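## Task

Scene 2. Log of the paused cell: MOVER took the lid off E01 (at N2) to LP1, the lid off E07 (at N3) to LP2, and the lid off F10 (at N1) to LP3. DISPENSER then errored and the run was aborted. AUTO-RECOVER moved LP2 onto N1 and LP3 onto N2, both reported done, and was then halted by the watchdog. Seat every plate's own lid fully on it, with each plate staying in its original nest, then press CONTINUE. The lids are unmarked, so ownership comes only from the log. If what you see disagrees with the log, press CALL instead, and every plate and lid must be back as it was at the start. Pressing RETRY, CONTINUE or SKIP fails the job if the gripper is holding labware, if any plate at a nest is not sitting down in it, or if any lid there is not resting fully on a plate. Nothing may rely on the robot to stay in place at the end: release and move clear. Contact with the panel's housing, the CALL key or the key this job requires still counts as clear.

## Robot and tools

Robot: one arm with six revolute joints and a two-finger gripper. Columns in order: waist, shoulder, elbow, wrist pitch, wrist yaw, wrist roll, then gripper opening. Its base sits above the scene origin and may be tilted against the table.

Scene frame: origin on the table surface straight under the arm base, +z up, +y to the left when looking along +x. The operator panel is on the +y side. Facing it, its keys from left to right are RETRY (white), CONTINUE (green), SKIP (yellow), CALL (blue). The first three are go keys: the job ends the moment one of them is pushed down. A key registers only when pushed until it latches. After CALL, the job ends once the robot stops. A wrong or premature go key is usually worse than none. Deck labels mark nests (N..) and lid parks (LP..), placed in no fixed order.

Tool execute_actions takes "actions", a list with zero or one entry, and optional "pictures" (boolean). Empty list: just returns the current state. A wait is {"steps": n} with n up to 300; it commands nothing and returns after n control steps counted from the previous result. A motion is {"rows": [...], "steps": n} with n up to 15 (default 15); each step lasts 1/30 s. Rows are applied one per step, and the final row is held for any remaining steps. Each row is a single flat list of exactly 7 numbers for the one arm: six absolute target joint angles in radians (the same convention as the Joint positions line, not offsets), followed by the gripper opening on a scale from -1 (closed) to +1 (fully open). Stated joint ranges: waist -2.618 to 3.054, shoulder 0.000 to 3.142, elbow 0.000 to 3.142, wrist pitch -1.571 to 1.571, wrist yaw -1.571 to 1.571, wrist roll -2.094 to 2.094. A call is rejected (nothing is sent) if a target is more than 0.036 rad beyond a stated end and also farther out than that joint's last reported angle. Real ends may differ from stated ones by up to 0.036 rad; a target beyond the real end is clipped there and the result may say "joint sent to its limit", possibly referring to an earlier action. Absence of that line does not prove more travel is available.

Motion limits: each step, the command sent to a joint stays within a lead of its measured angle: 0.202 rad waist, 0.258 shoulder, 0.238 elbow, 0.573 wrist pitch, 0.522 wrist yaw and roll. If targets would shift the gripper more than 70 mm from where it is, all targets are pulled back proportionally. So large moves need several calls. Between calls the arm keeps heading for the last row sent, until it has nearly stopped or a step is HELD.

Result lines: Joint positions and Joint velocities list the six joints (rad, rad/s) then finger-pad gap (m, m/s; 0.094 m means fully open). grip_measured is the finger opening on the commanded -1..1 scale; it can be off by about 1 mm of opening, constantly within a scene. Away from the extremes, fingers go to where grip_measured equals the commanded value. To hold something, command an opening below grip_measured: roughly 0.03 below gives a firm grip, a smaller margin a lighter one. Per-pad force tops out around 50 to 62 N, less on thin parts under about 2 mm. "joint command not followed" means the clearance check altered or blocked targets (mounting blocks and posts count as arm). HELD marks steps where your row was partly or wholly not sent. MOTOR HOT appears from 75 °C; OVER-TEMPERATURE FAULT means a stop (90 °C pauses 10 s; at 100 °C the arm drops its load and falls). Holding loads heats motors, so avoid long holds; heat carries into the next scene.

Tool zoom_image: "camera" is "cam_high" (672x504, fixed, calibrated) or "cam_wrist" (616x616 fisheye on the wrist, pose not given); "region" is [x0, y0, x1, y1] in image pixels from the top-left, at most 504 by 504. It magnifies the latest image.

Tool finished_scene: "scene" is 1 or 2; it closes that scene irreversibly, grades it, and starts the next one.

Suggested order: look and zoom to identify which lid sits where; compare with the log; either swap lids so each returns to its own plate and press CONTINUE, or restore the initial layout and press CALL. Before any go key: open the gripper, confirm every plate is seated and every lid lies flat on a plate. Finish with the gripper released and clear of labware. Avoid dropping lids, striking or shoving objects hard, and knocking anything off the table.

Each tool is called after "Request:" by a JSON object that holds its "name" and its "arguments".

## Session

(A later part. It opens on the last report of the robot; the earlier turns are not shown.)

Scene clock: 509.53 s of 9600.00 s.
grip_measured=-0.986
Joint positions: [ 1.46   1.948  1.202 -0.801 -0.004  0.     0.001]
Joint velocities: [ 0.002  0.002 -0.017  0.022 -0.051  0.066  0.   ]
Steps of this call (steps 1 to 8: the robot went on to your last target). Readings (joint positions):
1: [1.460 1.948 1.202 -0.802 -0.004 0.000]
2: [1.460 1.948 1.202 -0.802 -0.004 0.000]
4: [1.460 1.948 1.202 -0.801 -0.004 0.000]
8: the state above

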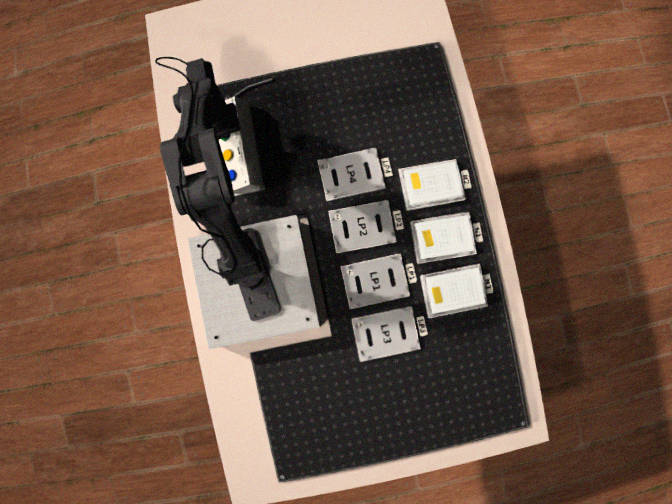

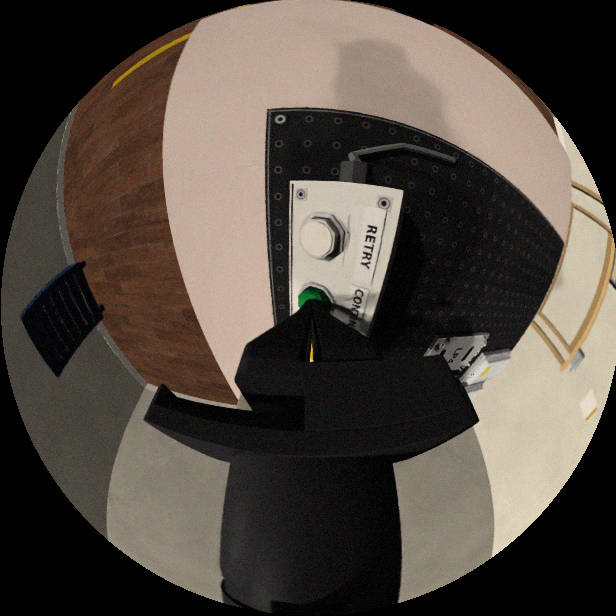

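In contact with the green key. Pressing it now.

Request:
{"name": "execute_actions", "arguments": {"actions": [{"rows": [[1.452,1.975,1.195,-0.78,0.01,-0.006,-1],[1.451,1.978,1.195,-0.78,0.015,-0.006,-1],[1.450,1.981,1.195,-0.78,0.02,-0.006,-1],[1.449,1.984,1.195,-0.78,0.025,-0.006,-1],[1.448,1.987,1.195,-0.78,0.03,-0.006,-1],[1.447,1.990,1.195,-0.78,0.03,-0.006,-1],[1.446,1.993,1.195,-0.78,0.03,-0.006,-1],[1.445,1.996,1.195,-0.78,0.03,-0.006,-1],[1.444,1.999,1.195,-0.78,0.03,-0.006,-1],[1.443,2.002,1.195,-0.78,0.03,-0.006,-1],[1.442,2.005,1.195,-0.78,0.03,-0.006,-1],[1.442,2.008,1.195,-0.78,0.03,-0.006,-1],[1.442,2.010,1.195,-0.78,0.03,-0.006,-1]], "steps": 15}]}}

Scene clock: 512.27 s of 9600.00 s.
grip_measured=-0.987
Joint positions: [ 1.459  1.963  1.202 -0.797 -0.004  0.     0.001]
Joint velocities: [-0.017 -0.007 -0.007  0.007  0.066  0.022 -0.   ]
The task's run ended inside this call: 7 steps that you had sent did not run.
Steps of this call (steps 1 to 15: the robot went on to your last target; steps 16 to 74: nothing new was sent; steps 75 to 82: the first 8 steps of this action). Readings (joint positions):
75: [1.460 1.950 1.202 -0.801 -0.003 0.000]
76: [1.460 1.951 1.202 -0.801 -0.003 0.000]
78: [1.460 1.953 1.202 -0.800 -0.003 0.000]
82: [1.460 1.959 1.202 -0.798 -0.003 0.000]
The task's run has ended: the event that ends the task has happened.

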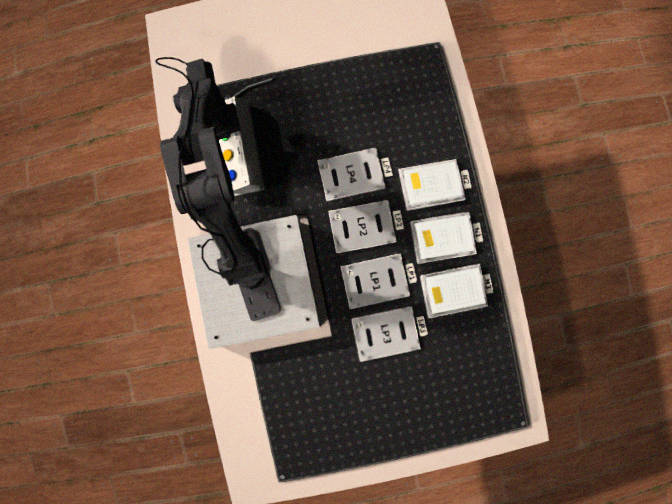

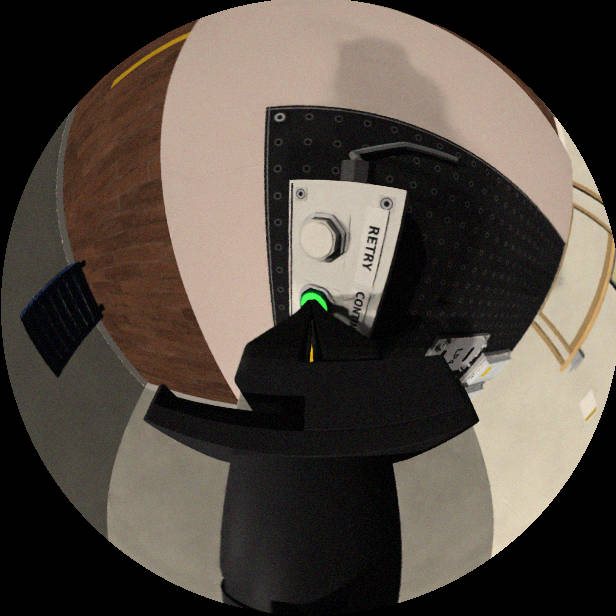

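Request:
{"name": "finished_scene", "arguments": {"scene": 2}}

The scene is finished: the task was done.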